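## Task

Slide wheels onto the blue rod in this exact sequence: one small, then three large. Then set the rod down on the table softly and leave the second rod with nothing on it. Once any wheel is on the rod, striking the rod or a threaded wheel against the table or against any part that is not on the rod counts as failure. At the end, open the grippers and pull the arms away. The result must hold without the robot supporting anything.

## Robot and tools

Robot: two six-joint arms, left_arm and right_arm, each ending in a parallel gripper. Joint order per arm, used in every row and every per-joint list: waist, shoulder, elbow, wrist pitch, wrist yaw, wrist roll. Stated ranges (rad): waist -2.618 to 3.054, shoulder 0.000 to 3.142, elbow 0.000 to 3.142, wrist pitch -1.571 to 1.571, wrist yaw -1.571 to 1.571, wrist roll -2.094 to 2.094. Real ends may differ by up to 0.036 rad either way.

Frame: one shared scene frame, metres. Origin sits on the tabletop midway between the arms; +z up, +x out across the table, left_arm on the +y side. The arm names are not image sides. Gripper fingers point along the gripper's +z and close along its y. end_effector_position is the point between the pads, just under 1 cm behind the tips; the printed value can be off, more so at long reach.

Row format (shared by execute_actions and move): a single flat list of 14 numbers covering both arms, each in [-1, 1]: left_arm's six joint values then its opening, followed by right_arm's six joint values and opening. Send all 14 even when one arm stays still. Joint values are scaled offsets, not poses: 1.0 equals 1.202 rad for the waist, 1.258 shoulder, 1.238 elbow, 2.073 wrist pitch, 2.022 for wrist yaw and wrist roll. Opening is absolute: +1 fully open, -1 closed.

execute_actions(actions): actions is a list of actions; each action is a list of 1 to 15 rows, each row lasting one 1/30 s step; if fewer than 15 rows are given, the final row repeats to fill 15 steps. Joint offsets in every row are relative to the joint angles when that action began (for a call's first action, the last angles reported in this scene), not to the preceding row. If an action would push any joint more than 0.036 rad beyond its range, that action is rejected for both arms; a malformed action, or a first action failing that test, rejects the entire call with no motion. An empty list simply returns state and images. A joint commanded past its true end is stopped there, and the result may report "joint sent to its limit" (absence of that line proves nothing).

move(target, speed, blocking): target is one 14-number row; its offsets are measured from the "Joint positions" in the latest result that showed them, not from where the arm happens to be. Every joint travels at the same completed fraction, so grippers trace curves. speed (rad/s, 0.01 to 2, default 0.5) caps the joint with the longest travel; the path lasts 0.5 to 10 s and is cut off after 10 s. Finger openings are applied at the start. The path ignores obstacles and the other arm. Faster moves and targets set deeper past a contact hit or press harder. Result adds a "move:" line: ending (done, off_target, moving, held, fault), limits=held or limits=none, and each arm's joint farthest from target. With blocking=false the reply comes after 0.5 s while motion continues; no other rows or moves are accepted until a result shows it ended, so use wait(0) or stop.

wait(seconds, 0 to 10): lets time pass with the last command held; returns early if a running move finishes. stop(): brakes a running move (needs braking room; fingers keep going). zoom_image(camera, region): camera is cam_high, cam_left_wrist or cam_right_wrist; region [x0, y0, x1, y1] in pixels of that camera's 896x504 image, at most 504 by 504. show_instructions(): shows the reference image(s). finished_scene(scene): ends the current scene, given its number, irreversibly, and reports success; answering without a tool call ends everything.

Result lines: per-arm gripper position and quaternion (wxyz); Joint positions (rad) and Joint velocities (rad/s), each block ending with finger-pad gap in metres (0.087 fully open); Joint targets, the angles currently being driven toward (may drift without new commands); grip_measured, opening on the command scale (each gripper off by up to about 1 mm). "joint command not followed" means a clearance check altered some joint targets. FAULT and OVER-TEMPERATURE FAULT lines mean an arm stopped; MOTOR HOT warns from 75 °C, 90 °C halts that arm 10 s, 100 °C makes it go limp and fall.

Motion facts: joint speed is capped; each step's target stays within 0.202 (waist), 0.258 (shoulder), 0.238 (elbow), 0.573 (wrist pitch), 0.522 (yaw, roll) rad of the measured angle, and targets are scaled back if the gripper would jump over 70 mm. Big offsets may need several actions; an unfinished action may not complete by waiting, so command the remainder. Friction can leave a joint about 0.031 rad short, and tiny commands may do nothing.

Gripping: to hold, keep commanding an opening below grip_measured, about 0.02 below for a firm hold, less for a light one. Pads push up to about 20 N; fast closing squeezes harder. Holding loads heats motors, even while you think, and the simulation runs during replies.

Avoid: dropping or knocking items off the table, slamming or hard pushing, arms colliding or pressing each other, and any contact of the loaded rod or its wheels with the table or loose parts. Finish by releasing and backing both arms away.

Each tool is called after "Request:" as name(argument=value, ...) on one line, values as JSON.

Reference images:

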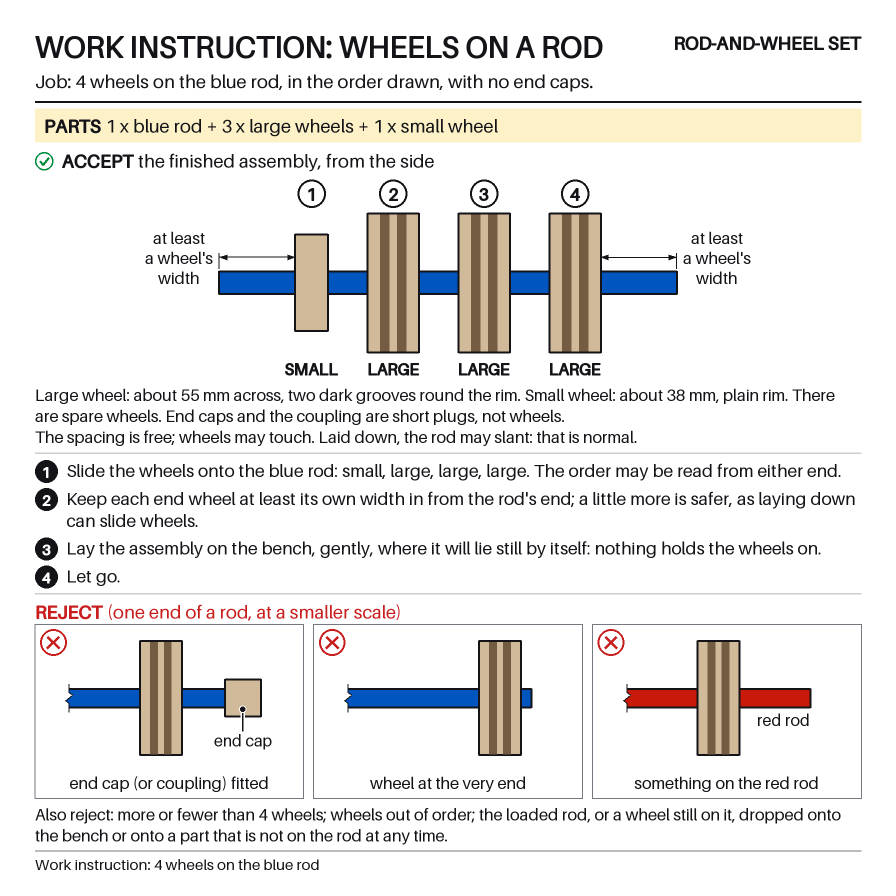

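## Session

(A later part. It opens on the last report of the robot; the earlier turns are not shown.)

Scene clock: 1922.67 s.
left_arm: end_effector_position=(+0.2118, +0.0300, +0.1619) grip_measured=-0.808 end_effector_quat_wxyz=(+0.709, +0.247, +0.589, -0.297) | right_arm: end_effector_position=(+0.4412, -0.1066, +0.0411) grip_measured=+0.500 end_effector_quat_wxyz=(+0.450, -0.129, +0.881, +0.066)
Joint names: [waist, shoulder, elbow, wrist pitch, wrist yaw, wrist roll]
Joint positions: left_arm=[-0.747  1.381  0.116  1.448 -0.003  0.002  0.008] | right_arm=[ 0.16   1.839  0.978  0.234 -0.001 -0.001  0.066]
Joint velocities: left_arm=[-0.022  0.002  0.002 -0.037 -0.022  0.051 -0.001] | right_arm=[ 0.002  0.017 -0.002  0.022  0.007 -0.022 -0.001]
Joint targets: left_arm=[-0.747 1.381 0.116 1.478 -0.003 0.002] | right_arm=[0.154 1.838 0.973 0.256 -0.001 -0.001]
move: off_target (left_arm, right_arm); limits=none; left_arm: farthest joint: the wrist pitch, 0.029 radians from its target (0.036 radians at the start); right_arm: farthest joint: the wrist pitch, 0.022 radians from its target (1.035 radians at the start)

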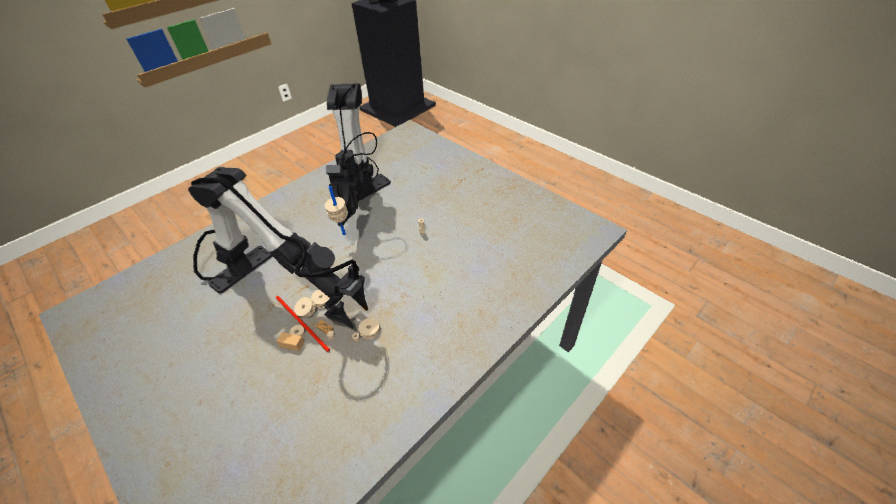

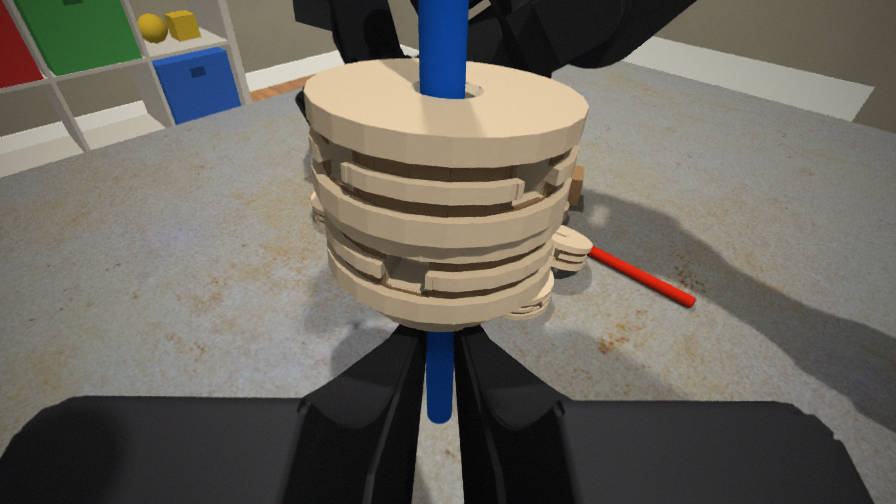

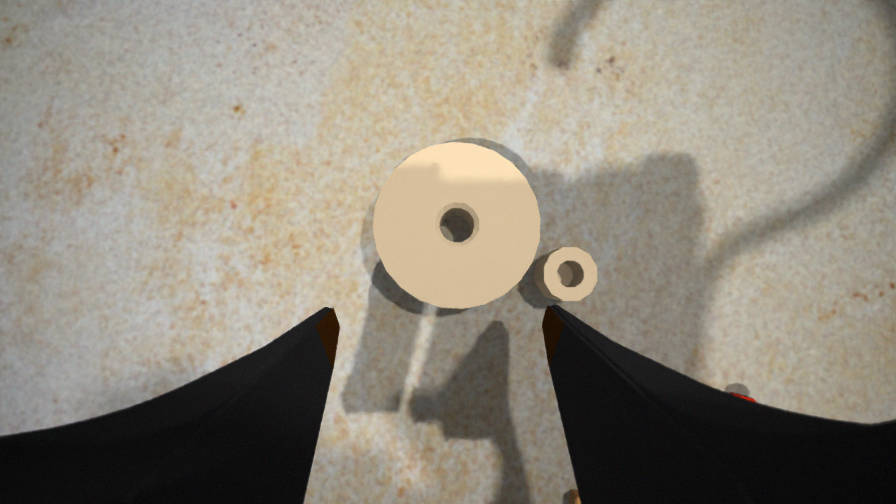

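Request:
move(target=[0,0,0,0.0072,0,0,-0.86,-0.0150,0.0326,-0.0709,0.0713,0,0,0.42], speed=0.2)

Scene clock: 1951.40 s.
left_arm: end_effector_position=(+0.2118, +0.0300, +0.1615) grip_measured=-0.808 end_effector_quat_wxyz=(+0.709, +0.248, +0.590, -0.297) | right_arm: end_effector_position=(+0.4372, -0.1128, +0.0214) grip_measured=+0.420 end_effector_quat_wxyz=(+0.459, -0.124, +0.878, +0.065)
Joint names: [waist, shoulder, elbow, wrist pitch, wrist yaw, wrist roll]
Joint positions: left_arm=[-0.747  1.381  0.116  1.447 -0.003  0.002  0.008] | right_arm=[ 0.149  1.869  0.901  0.36  -0.001 -0.001  0.062]
Joint velocities: left_arm=[-0.002  0.002 -0.002 -0.007 -0.081  0.037 -0.001] | right_arm=[ 0.002  0.007 -0.002  0.037  0.066 -0.007 -0.   ]
Joint targets: left_arm=[-0.747 1.381 0.116 1.463 -0.003 0.002] | right_arm=[0.142 1.880 0.890 0.382 -0.001 -0.001]
move: off_target (right_arm); limits=none; left_arm: farthest joint: the wrist pitch, 0.016 radians from its target (0.015 radians at the start); right_arm: farthest joint: the wrist pitch, 0.022 radians from its target (0.147 radians at the start)

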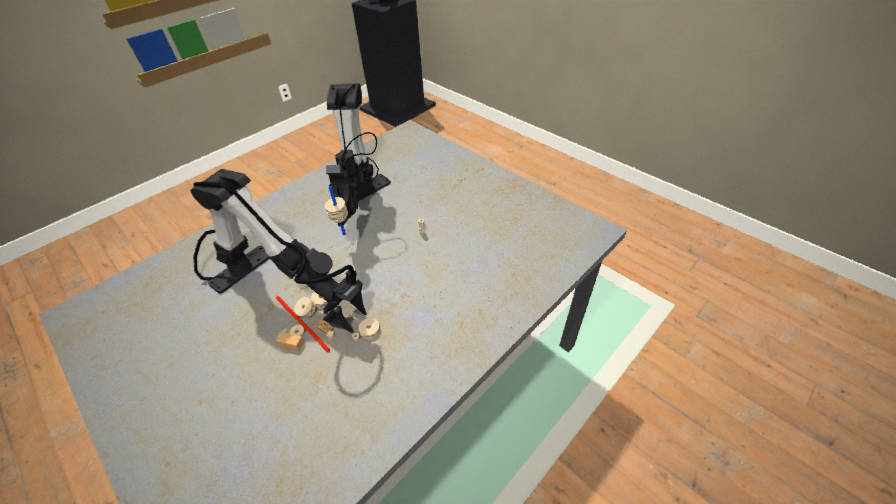

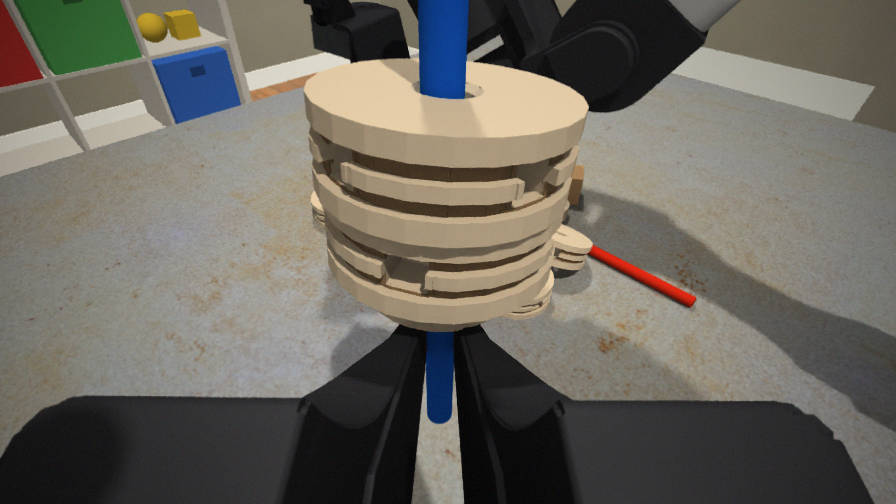

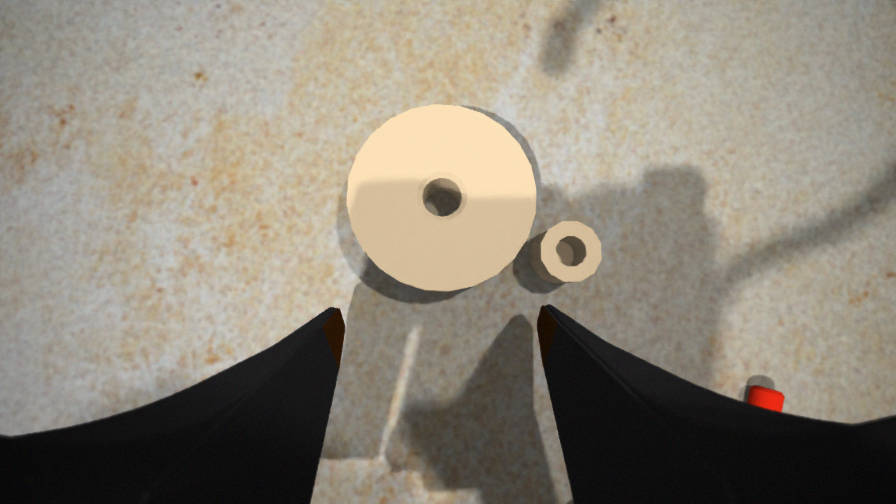

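Request:
execute_actions(actions=[[[0,0,0,0.008,0,0,-0.86,0,0.0174,0.0278,-0.0087,0,0,0.42],[0,0,0,0.008,0,0,-0.86,0,0.0205,0.0326,-0.0097,0,0,0.42],[0,0,0,0.008,0,0,-0.86,0,0.0235,0.0373,-0.0106,0,0,0.42],[0,0,0,0.008,0,0,-0.86,0,0.0266,0.0421,-0.0116,0,0,0.42],[0,0,0,0.008,0,0,-0.86,0,0.0297,0.0468,-0.0126,0,0,0.42],[0,0,0,0.008,0,0,-0.86,0,0.0328,0.0515,-0.0136,0,0,0.42],[0,0,0,0.008,0,0,-0.86,0,0.0358,0.0563,-0.0145,0,0,0.42],[0,0,0,0.008,0,0,-0.86,0,0.0389,0.0610,-0.0155,0,0,0.42],[0,0,0,0.008,0,0,-0.86,0,0.0420,0.0658,-0.0165,0,0,0.42],[0,0,0,0.008,0,0,-0.86,0,0.0451,0.0705,-0.0175,0,0,0.42],[0,0,0,0.008,0,0,-0.86,0,0.0481,0.0752,-0.0184,0,0,0.42],[0,0,0,0.008,0,0,-0.86,0,0.0512,0.0800,-0.0194,0,0,0.42],[0,0,0,0.008,0,0,-0.86,0,0.0543,0.0847,-0.0204,0,0,0.42],[0,0,0,0.008,0,0,-0.86,0,0.0573,0.0894,-0.0214,0,0,0.42],[0,0,0,0.008,0,0,-0.86,0,0.0604,0.0942,-0.0223,0,0,0.42]],[[0,0,0,0.008,0,0,-0.86,0,0.0174,0.0278,-0.0087,0,0,0.42],[0,0,0,0.008,0,0,-0.86,0,0.0205,0.0326,-0.0097,0,0,0.42],[0,0,0,0.008,0,0,-0.86,0,0.0235,0.0373,-0.0106,0,0,0.42],[0,0,0,0.008,0,0,-0.86,0,0.0266,0.0421,-0.0116,0,0,0.42],[0,0,0,0.008,0,0,-0.86,0,0.0297,0.0468,-0.0126,0,0,0.42],[0,0,0,0.008,0,0,-0.86,0,0.0328,0.0515,-0.0136,0,0,0.42],[0,0,0,0.008,0,0,-0.86,0,0.0358,0.0563,-0.0145,0,0,0.42],[0,0,0,0.008,0,0,-0.86,0,0.0389,0.0610,-0.0155,0,0,0.42],[0,0,0,0.008,0,0,-0.86,0,0.0420,0.0658,-0.0165,0,0,0.42],[0,0,0,0.008,0,0,-0.86,0,0.0451,0.0705,-0.0175,0,0,0.42],[0,0,0,0.008,0,0,-0.86,0,0.0481,0.0752,-0.0183,0,0,0.42],[0,0,0,0.008,0,0,-0.86,0,0.0512,0.0800,-0.0183,0,0,0.42],[0,0,0,0.008,0,0,-0.86,0,0.0543,0.0847,-0.0183,0,0,0.42],[0,0,0,0.008,0,0,-0.86,0,0.0549,0.0856,-0.0183,0,0,0.42],[0,0,0,0.008,0,0,-0.86,0,0.0549,0.0856,-0.0183,0,0,0.42]]])

Request:
wait(seconds=0.3)

Scene clock: 1989.20 s.
left_arm: end_effector_position=(+0.2118, +0.0300, +0.1615) grip_measured=-0.808 end_effector_quat_wxyz=(+0.709, +0.248, +0.590, -0.297) | right_arm: end_effector_position=(+0.4735, -0.1024, +0.0227) grip_measured=+0.420 end_effector_quat_wxyz=(+0.460, -0.124, +0.877, +0.065)
Joint names: [waist, shoulder, elbow, wrist pitch, wrist yaw, wrist roll]
Joint positions: left_arm=[-0.747  1.381  0.116  1.447 -0.003  0.002  0.008] | right_arm=[ 0.149  1.982  1.072  0.306 -0.001 -0.001  0.062]
Joint velocities: left_arm=[-0.007  0.012 -0.012 -0.007 -0.037  0.022 -0.001] | right_arm=[-0.042  0.042  0.061 -0.051  0.022 -0.022 -0.001]
Joint targets: left_arm=[-0.747 1.381 0.116 1.463 -0.003 0.002] | right_arm=[0.149 1.996 1.094 0.293 -0.001 -0.001]

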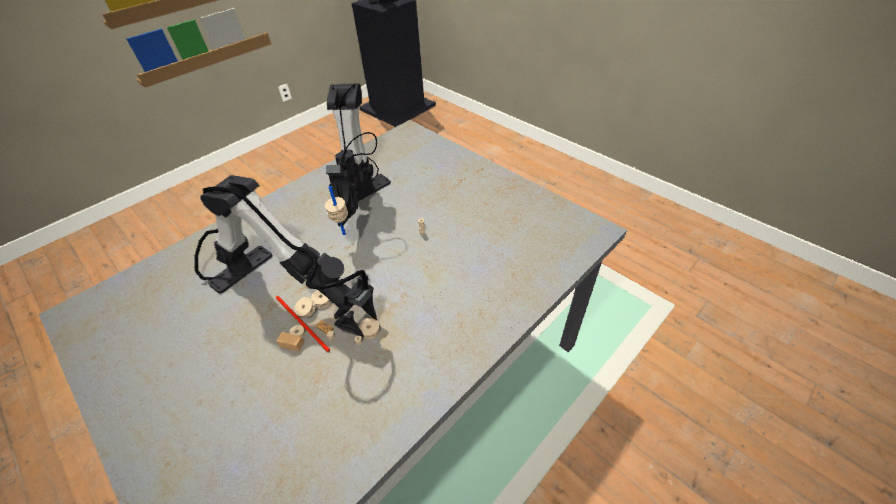

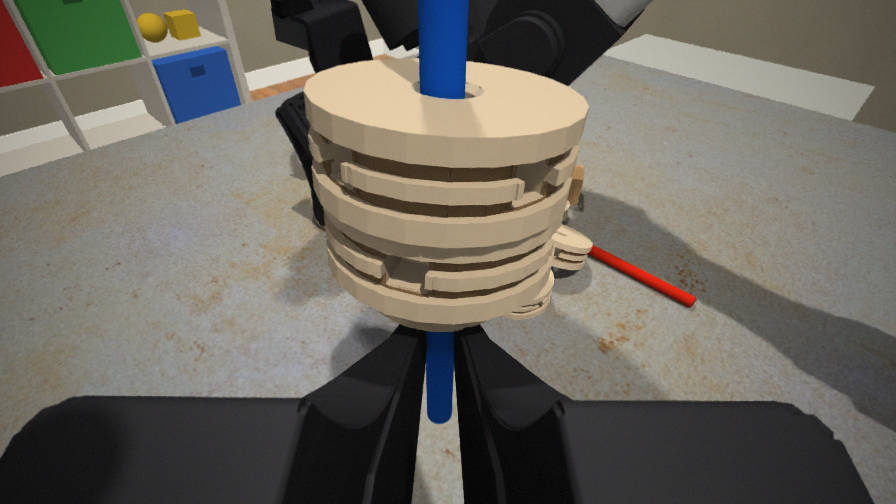

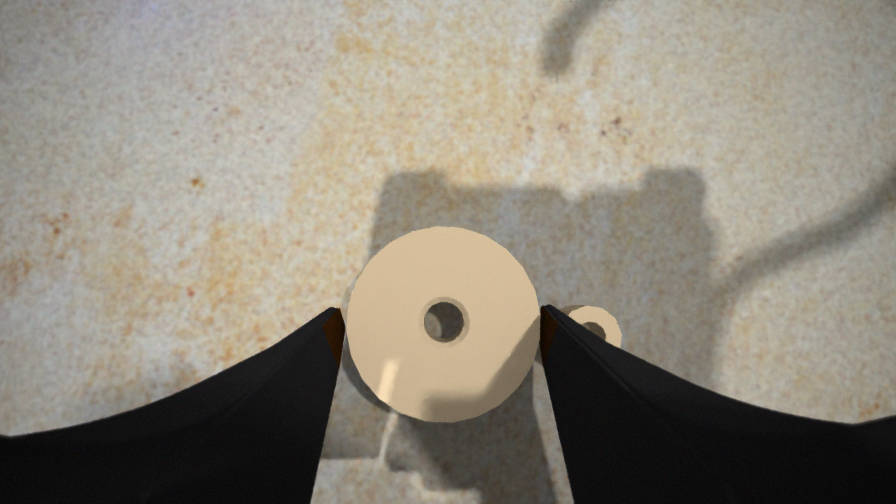

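Scene clock: 1989.50 s.
left_arm: end_effector_position=(+0.2118, +0.0300, +0.1615) grip_measured=-0.808 end_effector_quat_wxyz=(+0.709, +0.248, +0.590, -0.297) | right_arm: end_effector_position=(+0.4736, -0.1024, +0.0222) grip_measured=+0.420 end_effector_quat_wxyz=(+0.459, -0.124, +0.877, +0.065)
Joint names: [waist, shoulder, elbow, wrist pitch, wrist yaw, wrist roll]
Joint positions: left_arm=[-0.747  1.381  0.116  1.447 -0.003  0.002  0.008] | right_arm=[ 0.149  1.984  1.074  0.302 -0.001 -0.001  0.062]
Joint velocities: left_arm=[-0.007  0.002 -0.007 -0.007 -0.095 -0.022 -0.   ] | right_arm=[-0.007  0.012 -0.007  0.11  -0.022 -0.022 -0.001]
Joint targets: left_arm=[-0.747 1.381 0.116 1.463 -0.003 0.002] | right_arm=[0.149 1.996 1.094 0.293 -0.001 -0.001]
wait: 0.30 s; no rest

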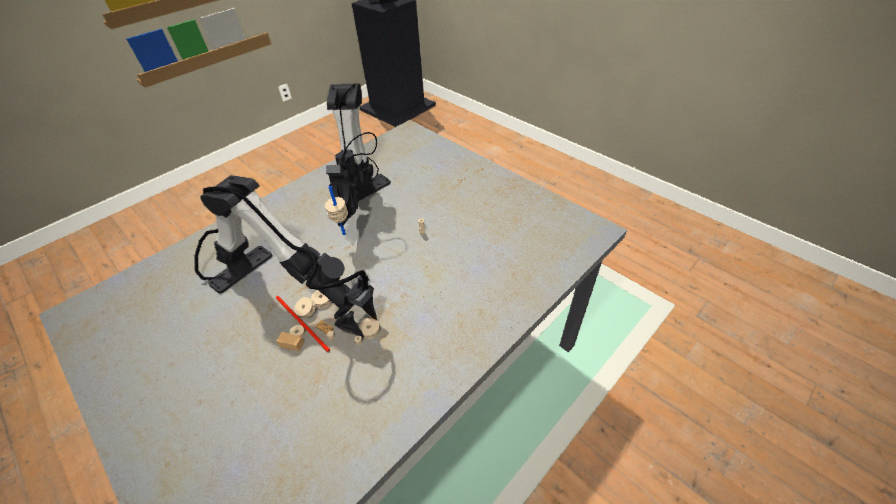

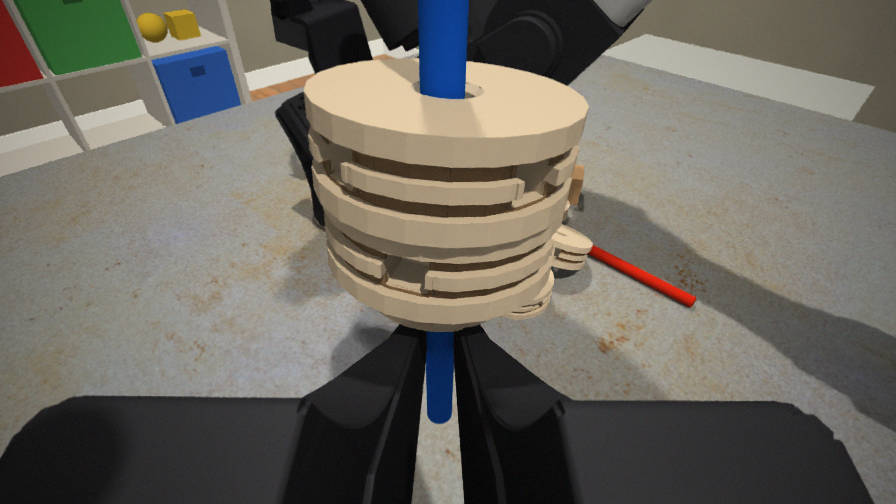

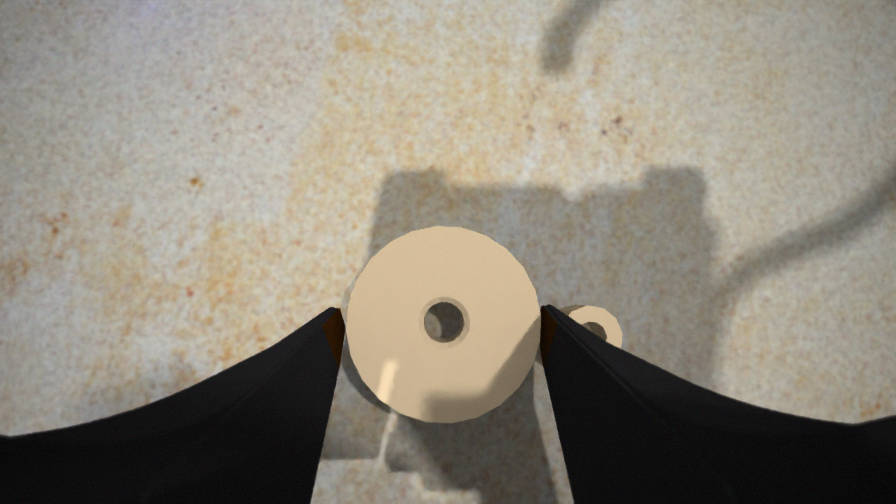

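Request:
execute_actions(actions=[])

Scene clock: 2013.17 s.
left_arm: end_effector_position=(+0.2118, +0.0300, +0.1615) grip_measured=-0.808 end_effector_quat_wxyz=(+0.709, +0.248, +0.590, -0.297) | right_arm: end_effector_position=(+0.4734, -0.1024, +0.0220) grip_measured=+0.420 end_effector_quat_wxyz=(+0.458, -0.124, +0.878, +0.065)
Joint names: [waist, shoulder, elbow, wrist pitch, wrist yaw, wrist roll]
Joint positions: left_arm=[-0.747  1.381  0.116  1.447 -0.003  0.002  0.008] | right_arm=[ 0.149  1.984  1.074  0.302 -0.001 -0.001  0.062]
Joint velocities: left_arm=[-0.007 -0.032  0.002  0.022 -0.037  0.022  0.   ] | right_arm=[ 0.007 -0.007 -0.002 -0.007  0.051  0.081  0.   ]
Joint targets: left_arm=[-0.747 1.381 0.116 1.463 -0.003 0.002] | right_arm=[0.149 1.996 1.094 0.293 -0.001 -0.001]

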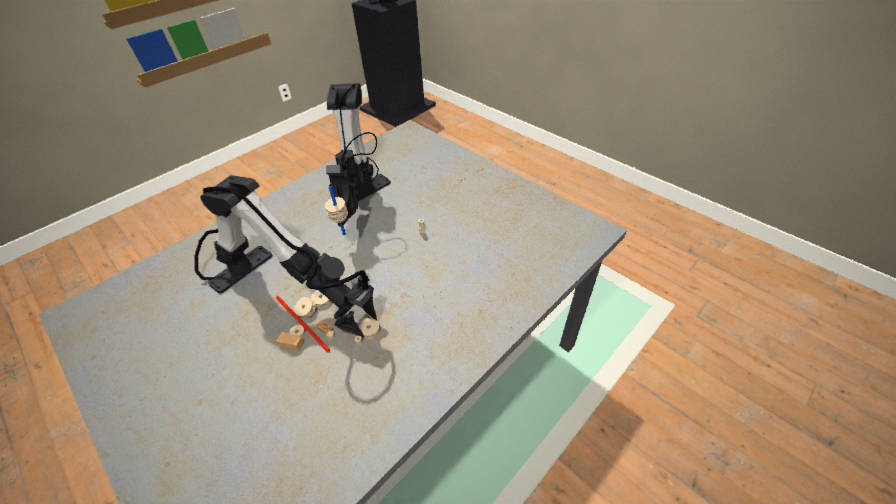

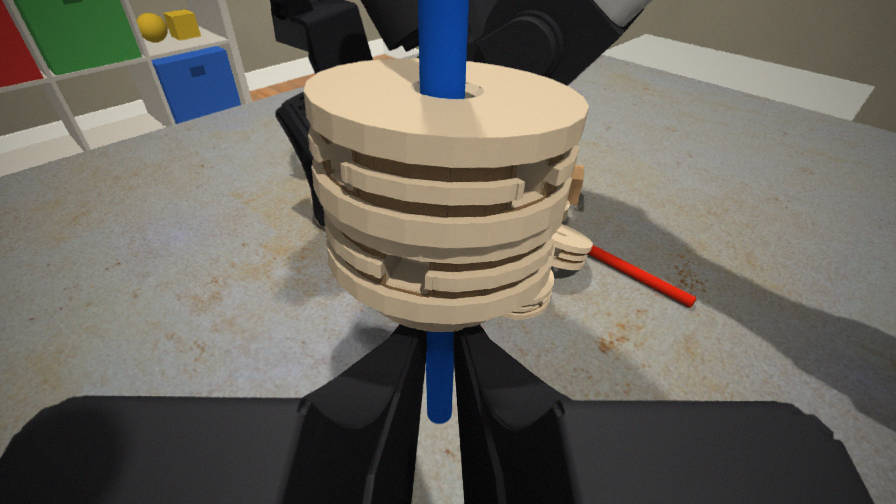

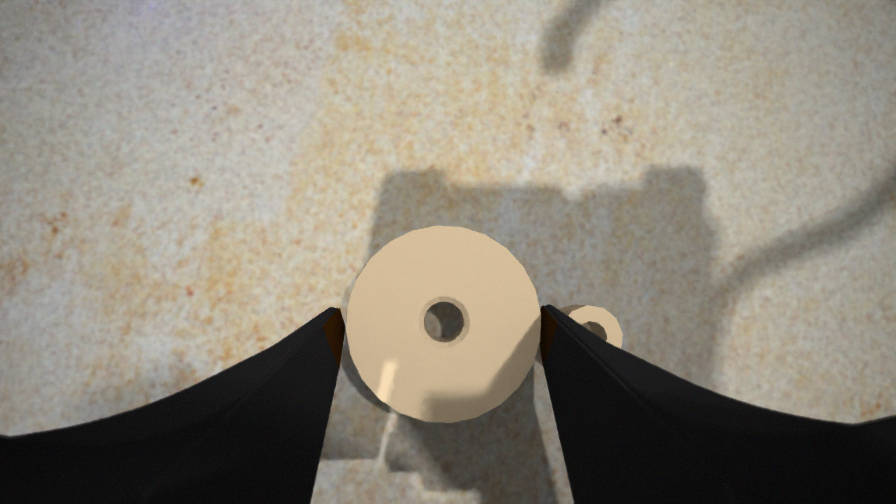

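Request:
execute_actions(actions=[[[0,0,0,0.008,0,0,-0.86,0,0.0105,0.018,-0.0045,0,0,0.42],[0,0,0,0.008,0,0,-0.86,0,0.0115,0.0195,-0.0048,0,0,0.42],[0,0,0,0.008,0,0,-0.86,0,0.0125,0.021,-0.0052,0,0,0.42],[0,0,0,0.008,0,0,-0.86,0,0.0135,0.0225,-0.0056,0,0,0.42],[0,0,0,0.008,0,0,-0.86,0,0.0145,0.024,-0.006,0,0,0.42],[0,0,0,0.008,0,0,-0.86,0,0.0157,0.0257,-0.0063,0,0,0.42]]])

Scene clock: 2034.20 s.
left_arm: end_effector_position=(+0.2118, +0.0300, +0.1615) grip_measured=-0.808 end_effector_quat_wxyz=(+0.709, +0.248, +0.590, -0.297) | right_arm: end_effector_position=(+0.4759, -0.1017, +0.0221) grip_measured=+0.420 end_effector_quat_wxyz=(+0.459, -0.124, +0.878, +0.065)
Joint names: [waist, shoulder, elbow, wrist pitch, wrist yaw, wrist roll]
Joint positions: left_arm=[-0.747  1.381  0.116  1.447 -0.003  0.002  0.008] | right_arm=[ 0.149  1.992  1.086  0.298 -0.001 -0.001  0.062]
Joint velocities: left_arm=[ 0.002 -0.002  0.002  0.022 -0.022  0.007  0.001] | right_arm=[-0.017 -0.032  0.002  0.007  0.051 -0.037 -0.   ]
Joint targets: left_arm=[-0.747 1.381 0.116 1.463 -0.003 0.002] | right_arm=[0.149 2.004 1.106 0.289 -0.001 -0.001]

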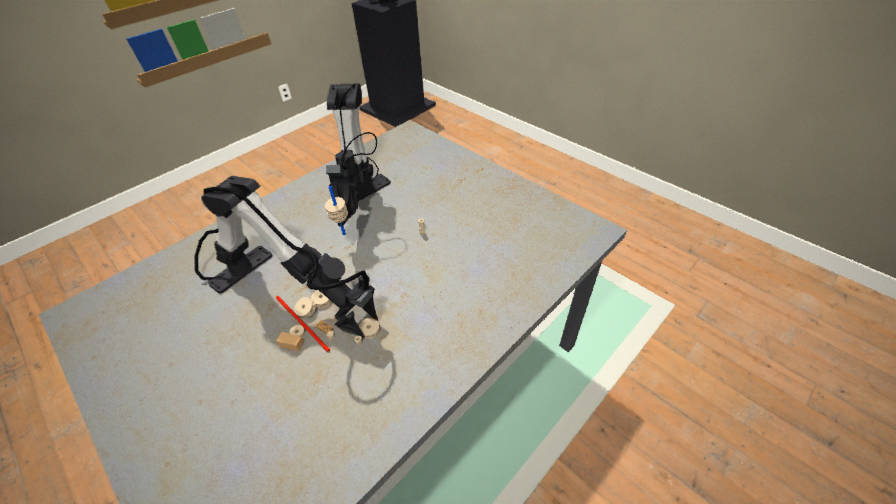

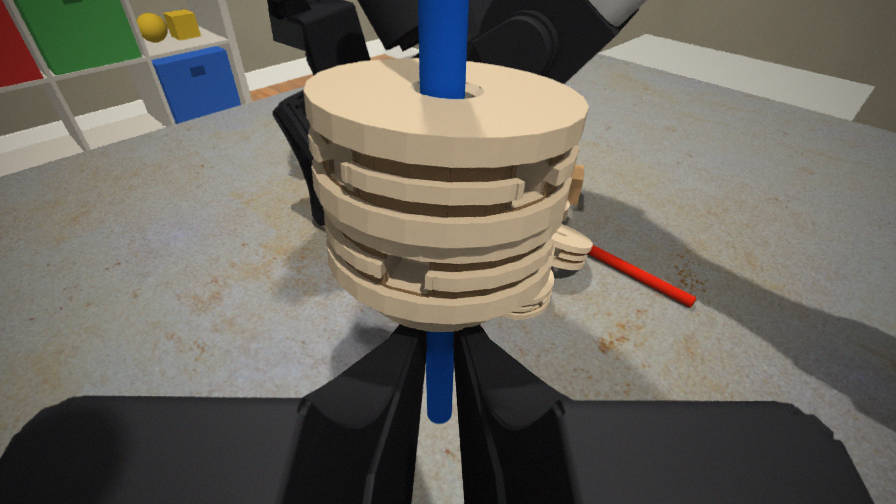

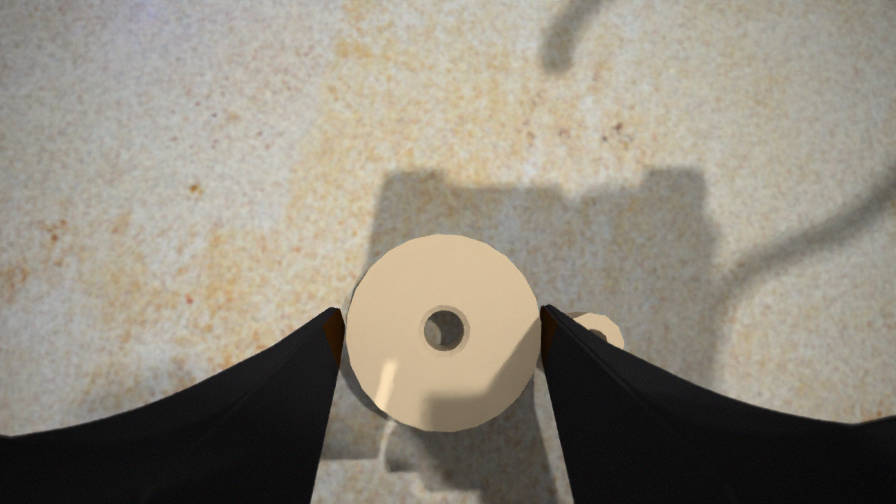

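Request:
execute_actions(actions=[[[0,0,0,0.008,0,0,-0.86,0,0.005,0.01,0,0,0,0.40],[0,0,0,0.008,0,0,-0.86,0,0.005,0.01,0,0,0,0.38],[0,0,0,0.008,0,0,-0.86,0,0.005,0.01,0,0,0,0.36],[0,0,0,0.008,0,0,-0.86,0,0.005,0.01,0,0,0,0.34],[0,0,0,0.008,0,0,-0.86,0,0.005,0.01,0,0,0,0.32],[0,0,0,0.008,0,0,-0.86,0,0.005,0.01,0,0,0,0.305],[0,0,0,0.008,0,0,-0.86,0,0.005,0.01,0,0,0,0.29],[0,0,0,0.008,0,0,-0.86,0,0.005,0.01,0,0,0,0.275],[0,0,0,0.008,0,0,-0.86,0,0.005,0.01,0,0,0,0.26],[0,0,0,0.008,0,0,-0.86,0,0.005,0.01,0,0,0,0.245],[0,0,0,0.008,0,0,-0.86,0,0.005,0.01,0,0,0,0.23],[0,0,0,0.008,0,0,-0.86,0,0.005,0.01,0,0,0,0.22]]])

Scene clock: 2041.60 s.
left_arm: end_effector_position=(+0.2118, +0.0300, +0.1615) grip_measured=-0.808 end_effector_quat_wxyz=(+0.709, +0.248, +0.590, -0.297) | right_arm: end_effector_position=(+0.4758, -0.1017, +0.0220) grip_measured=+0.296 end_effector_quat_wxyz=(+0.458, -0.124, +0.878, +0.065)
Joint names: [waist, shoulder, elbow, wrist pitch, wrist yaw, wrist roll]
Joint positions: left_arm=[-0.747  1.381  0.116  1.447 -0.003  0.002  0.008] | right_arm=[ 0.149  1.992  1.086  0.297 -0.001 -0.001  0.057]
Joint velocities: left_arm=[-0.022 -0.017 -0.012  0.022  0.037 -0.007 -0.001] | right_arm=[ 0.007  0.022 -0.007 -0.007 -0.022  0.007  0.   ]
Joint targets: left_arm=[-0.747 1.381 0.116 1.463 -0.003 0.002] | right_arm=[0.149 1.998 1.098 0.298 -0.001 -0.001]

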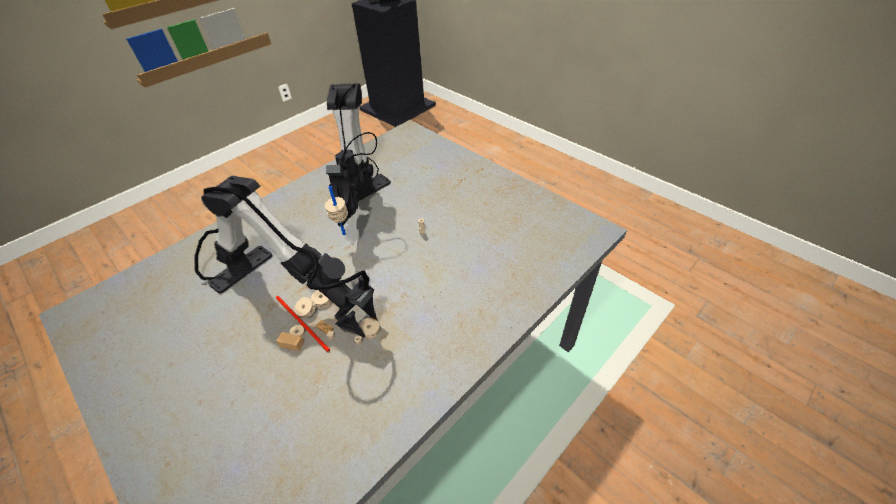

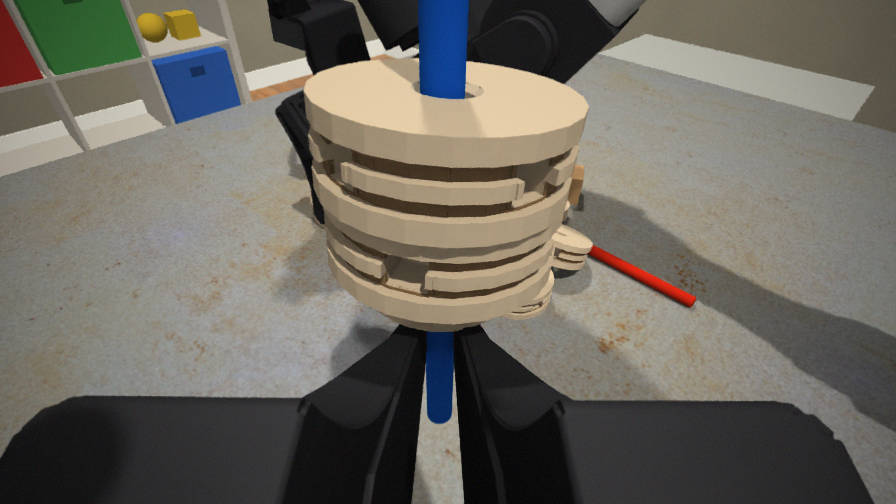

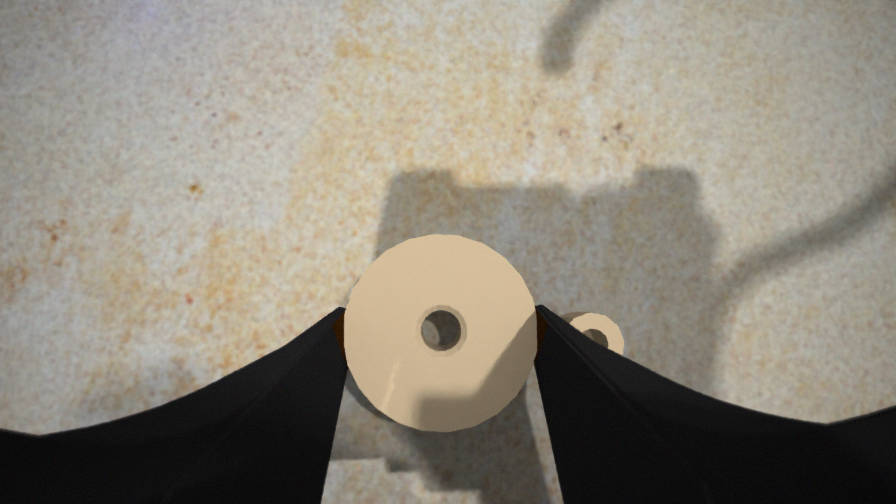

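Request:
execute_actions(actions=[[[0,0,0,0.008,0,0,-0.86,0,-0.012,0.014,0,0,0,0.22],[0,0,0,0.008,0,0,-0.86,0,-0.018,0.018,0,0,0,0.22],[0,0,0,0.008,0,0,-0.86,0,-0.022,0.021,-0.002,0,0,0.22],[0,0,0,0.008,0,0,-0.86,0,-0.026,0.024,-0.005,0,0,0.22],[0,0,0,0.008,0,0,-0.86,0,-0.030,0.028,-0.009,0,0,0.22],[0,0,0,0.008,0,0,-0.86,0,-0.035,0.032,-0.014,0,0,0.22],[0,0,0,0.008,0,0,-0.86,0,-0.040,0.037,-0.020,0,0,0.22],[0,0,0,0.008,0,0,-0.86,0,-0.046,0.043,-0.027,0,0,0.22],[0,0,0,0.008,0,0,-0.86,0,-0.052,0.049,-0.034,0,0,0.22],[0,0,0,0.008,0,0,-0.86,0,-0.058,0.055,-0.041,0,0,0.22],[0,0,0,0.008,0,0,-0.86,0,-0.063,0.060,-0.047,0,0,0.22],[0,0,0,0.008,0,0,-0.86,0,-0.066,0.063,-0.051,0,0,0.22]]])

Scene clock: 2056.10 s.
left_arm: end_effector_position=(+0.2118, +0.0300, +0.1615) grip_measured=-0.808 end_effector_quat_wxyz=(+0.709, +0.248, +0.590, -0.297) | right_arm: end_effector_position=(+0.4856, -0.0989, +0.0623) grip_measured=+0.296 end_effector_quat_wxyz=(+0.478, -0.123, +0.867, +0.068)
Joint names: [waist, shoulder, elbow, wrist pitch, wrist yaw, wrist roll]
Joint positions: left_arm=[-0.747  1.381  0.116  1.447 -0.003  0.002  0.008] | right_arm=[ 0.149  1.929  1.146  0.22  -0.001 -0.001  0.057]
Joint velocities: left_arm=[-0.002  0.002 -0.012  0.007 -0.007  0.022  0.001] | right_arm=[-0.002 -0.115  0.085 -0.007  0.007 -0.066 -0.   ]
Joint targets: left_arm=[-0.747 1.381 0.116 1.463 -0.003 0.002] | right_arm=[0.149 1.909 1.164 0.192 -0.001 -0.001]

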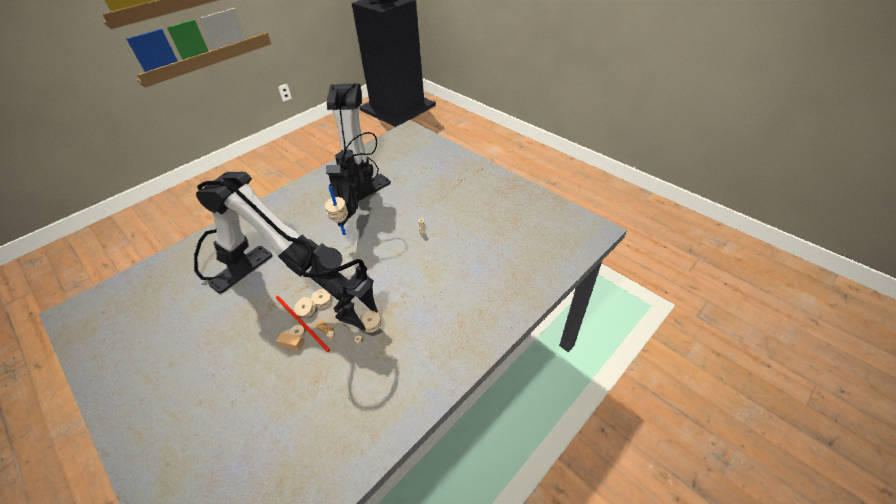

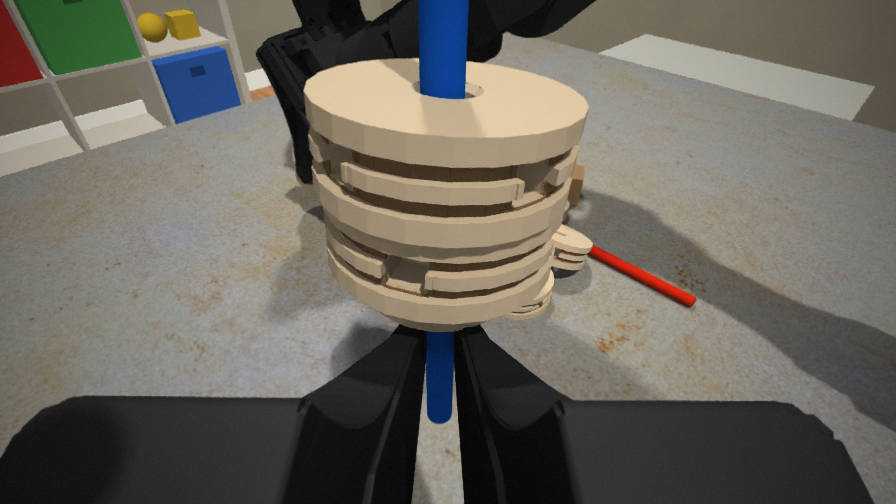

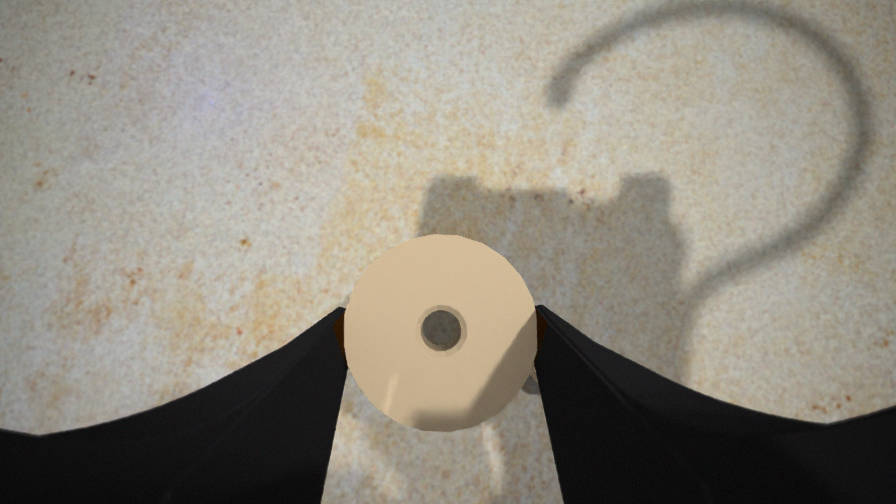

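Request:
move(target=[0,0,0,0.008,0,0,-0.86,0.24,-0.4757,0.4628,-0.5796,0,0,0.22], speed=0.9)

Scene clock: 2065.13 s.
left_arm: end_effector_position=(+0.2118, +0.0300, +0.1609) grip_measured=-0.808 end_effector_quat_wxyz=(+0.708, +0.248, +0.591, -0.296) | right_arm: end_effector_position=(+0.2810, -0.0579, +0.3397) grip_measured=+0.296 end_effector_quat_wxyz=(+0.447, -0.246, +0.850, +0.129)
Joint names: [waist, shoulder, elbow, wrist pitch, wrist yaw, wrist roll]
Joint positions: left_arm=[-0.747  1.381  0.116  1.444 -0.003  0.002  0.008] | right_arm=[ 0.43   1.333  1.707 -0.977 -0.001 -0.001  0.057]
Joint velocities: left_arm=[-0.007  0.017 -0.002 -0.051 -0.037 -0.007  0.   ] | right_arm=[-0.007 -0.012 -0.012 -0.051  0.066 -0.022  0.   ]
Joint targets: left_arm=[-0.747 1.381 0.116 1.463 -0.003 0.002] | right_arm=[0.438 1.331 1.719 -0.981 -0.001 -0.001]
move: done; limits=none; left_arm: farthest joint: the wrist pitch, 0.019 radians from its target (0.017 radians at the start); right_arm: farthest joint: the elbow, 0.012 radians from its target (0.570 radians at the start)

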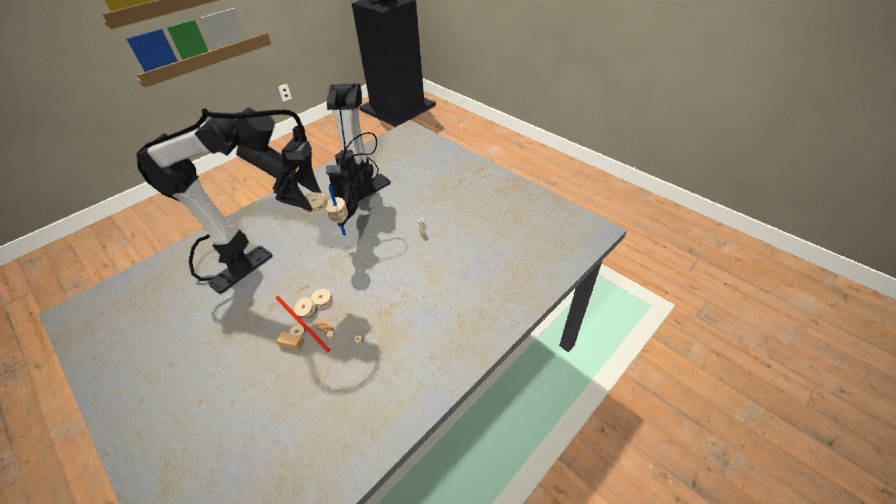

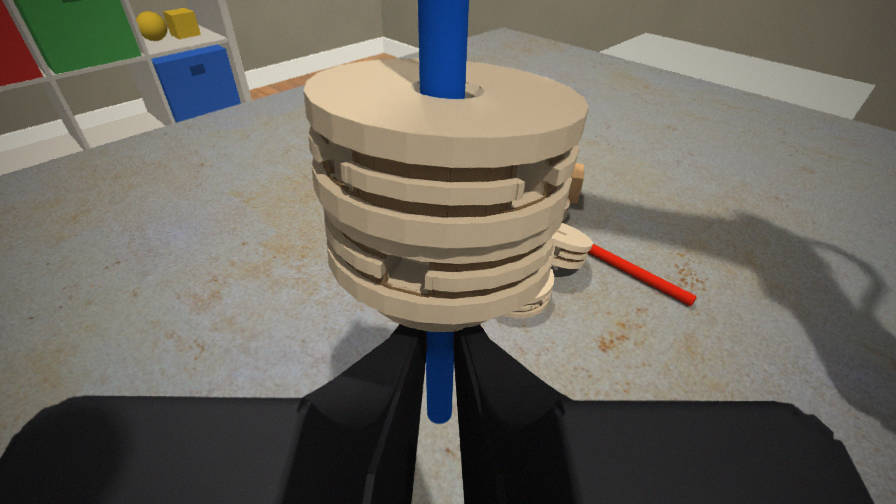

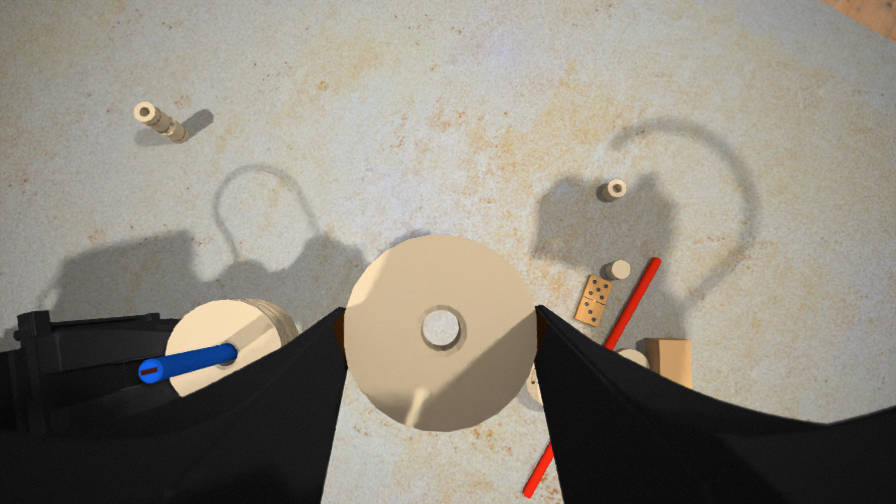

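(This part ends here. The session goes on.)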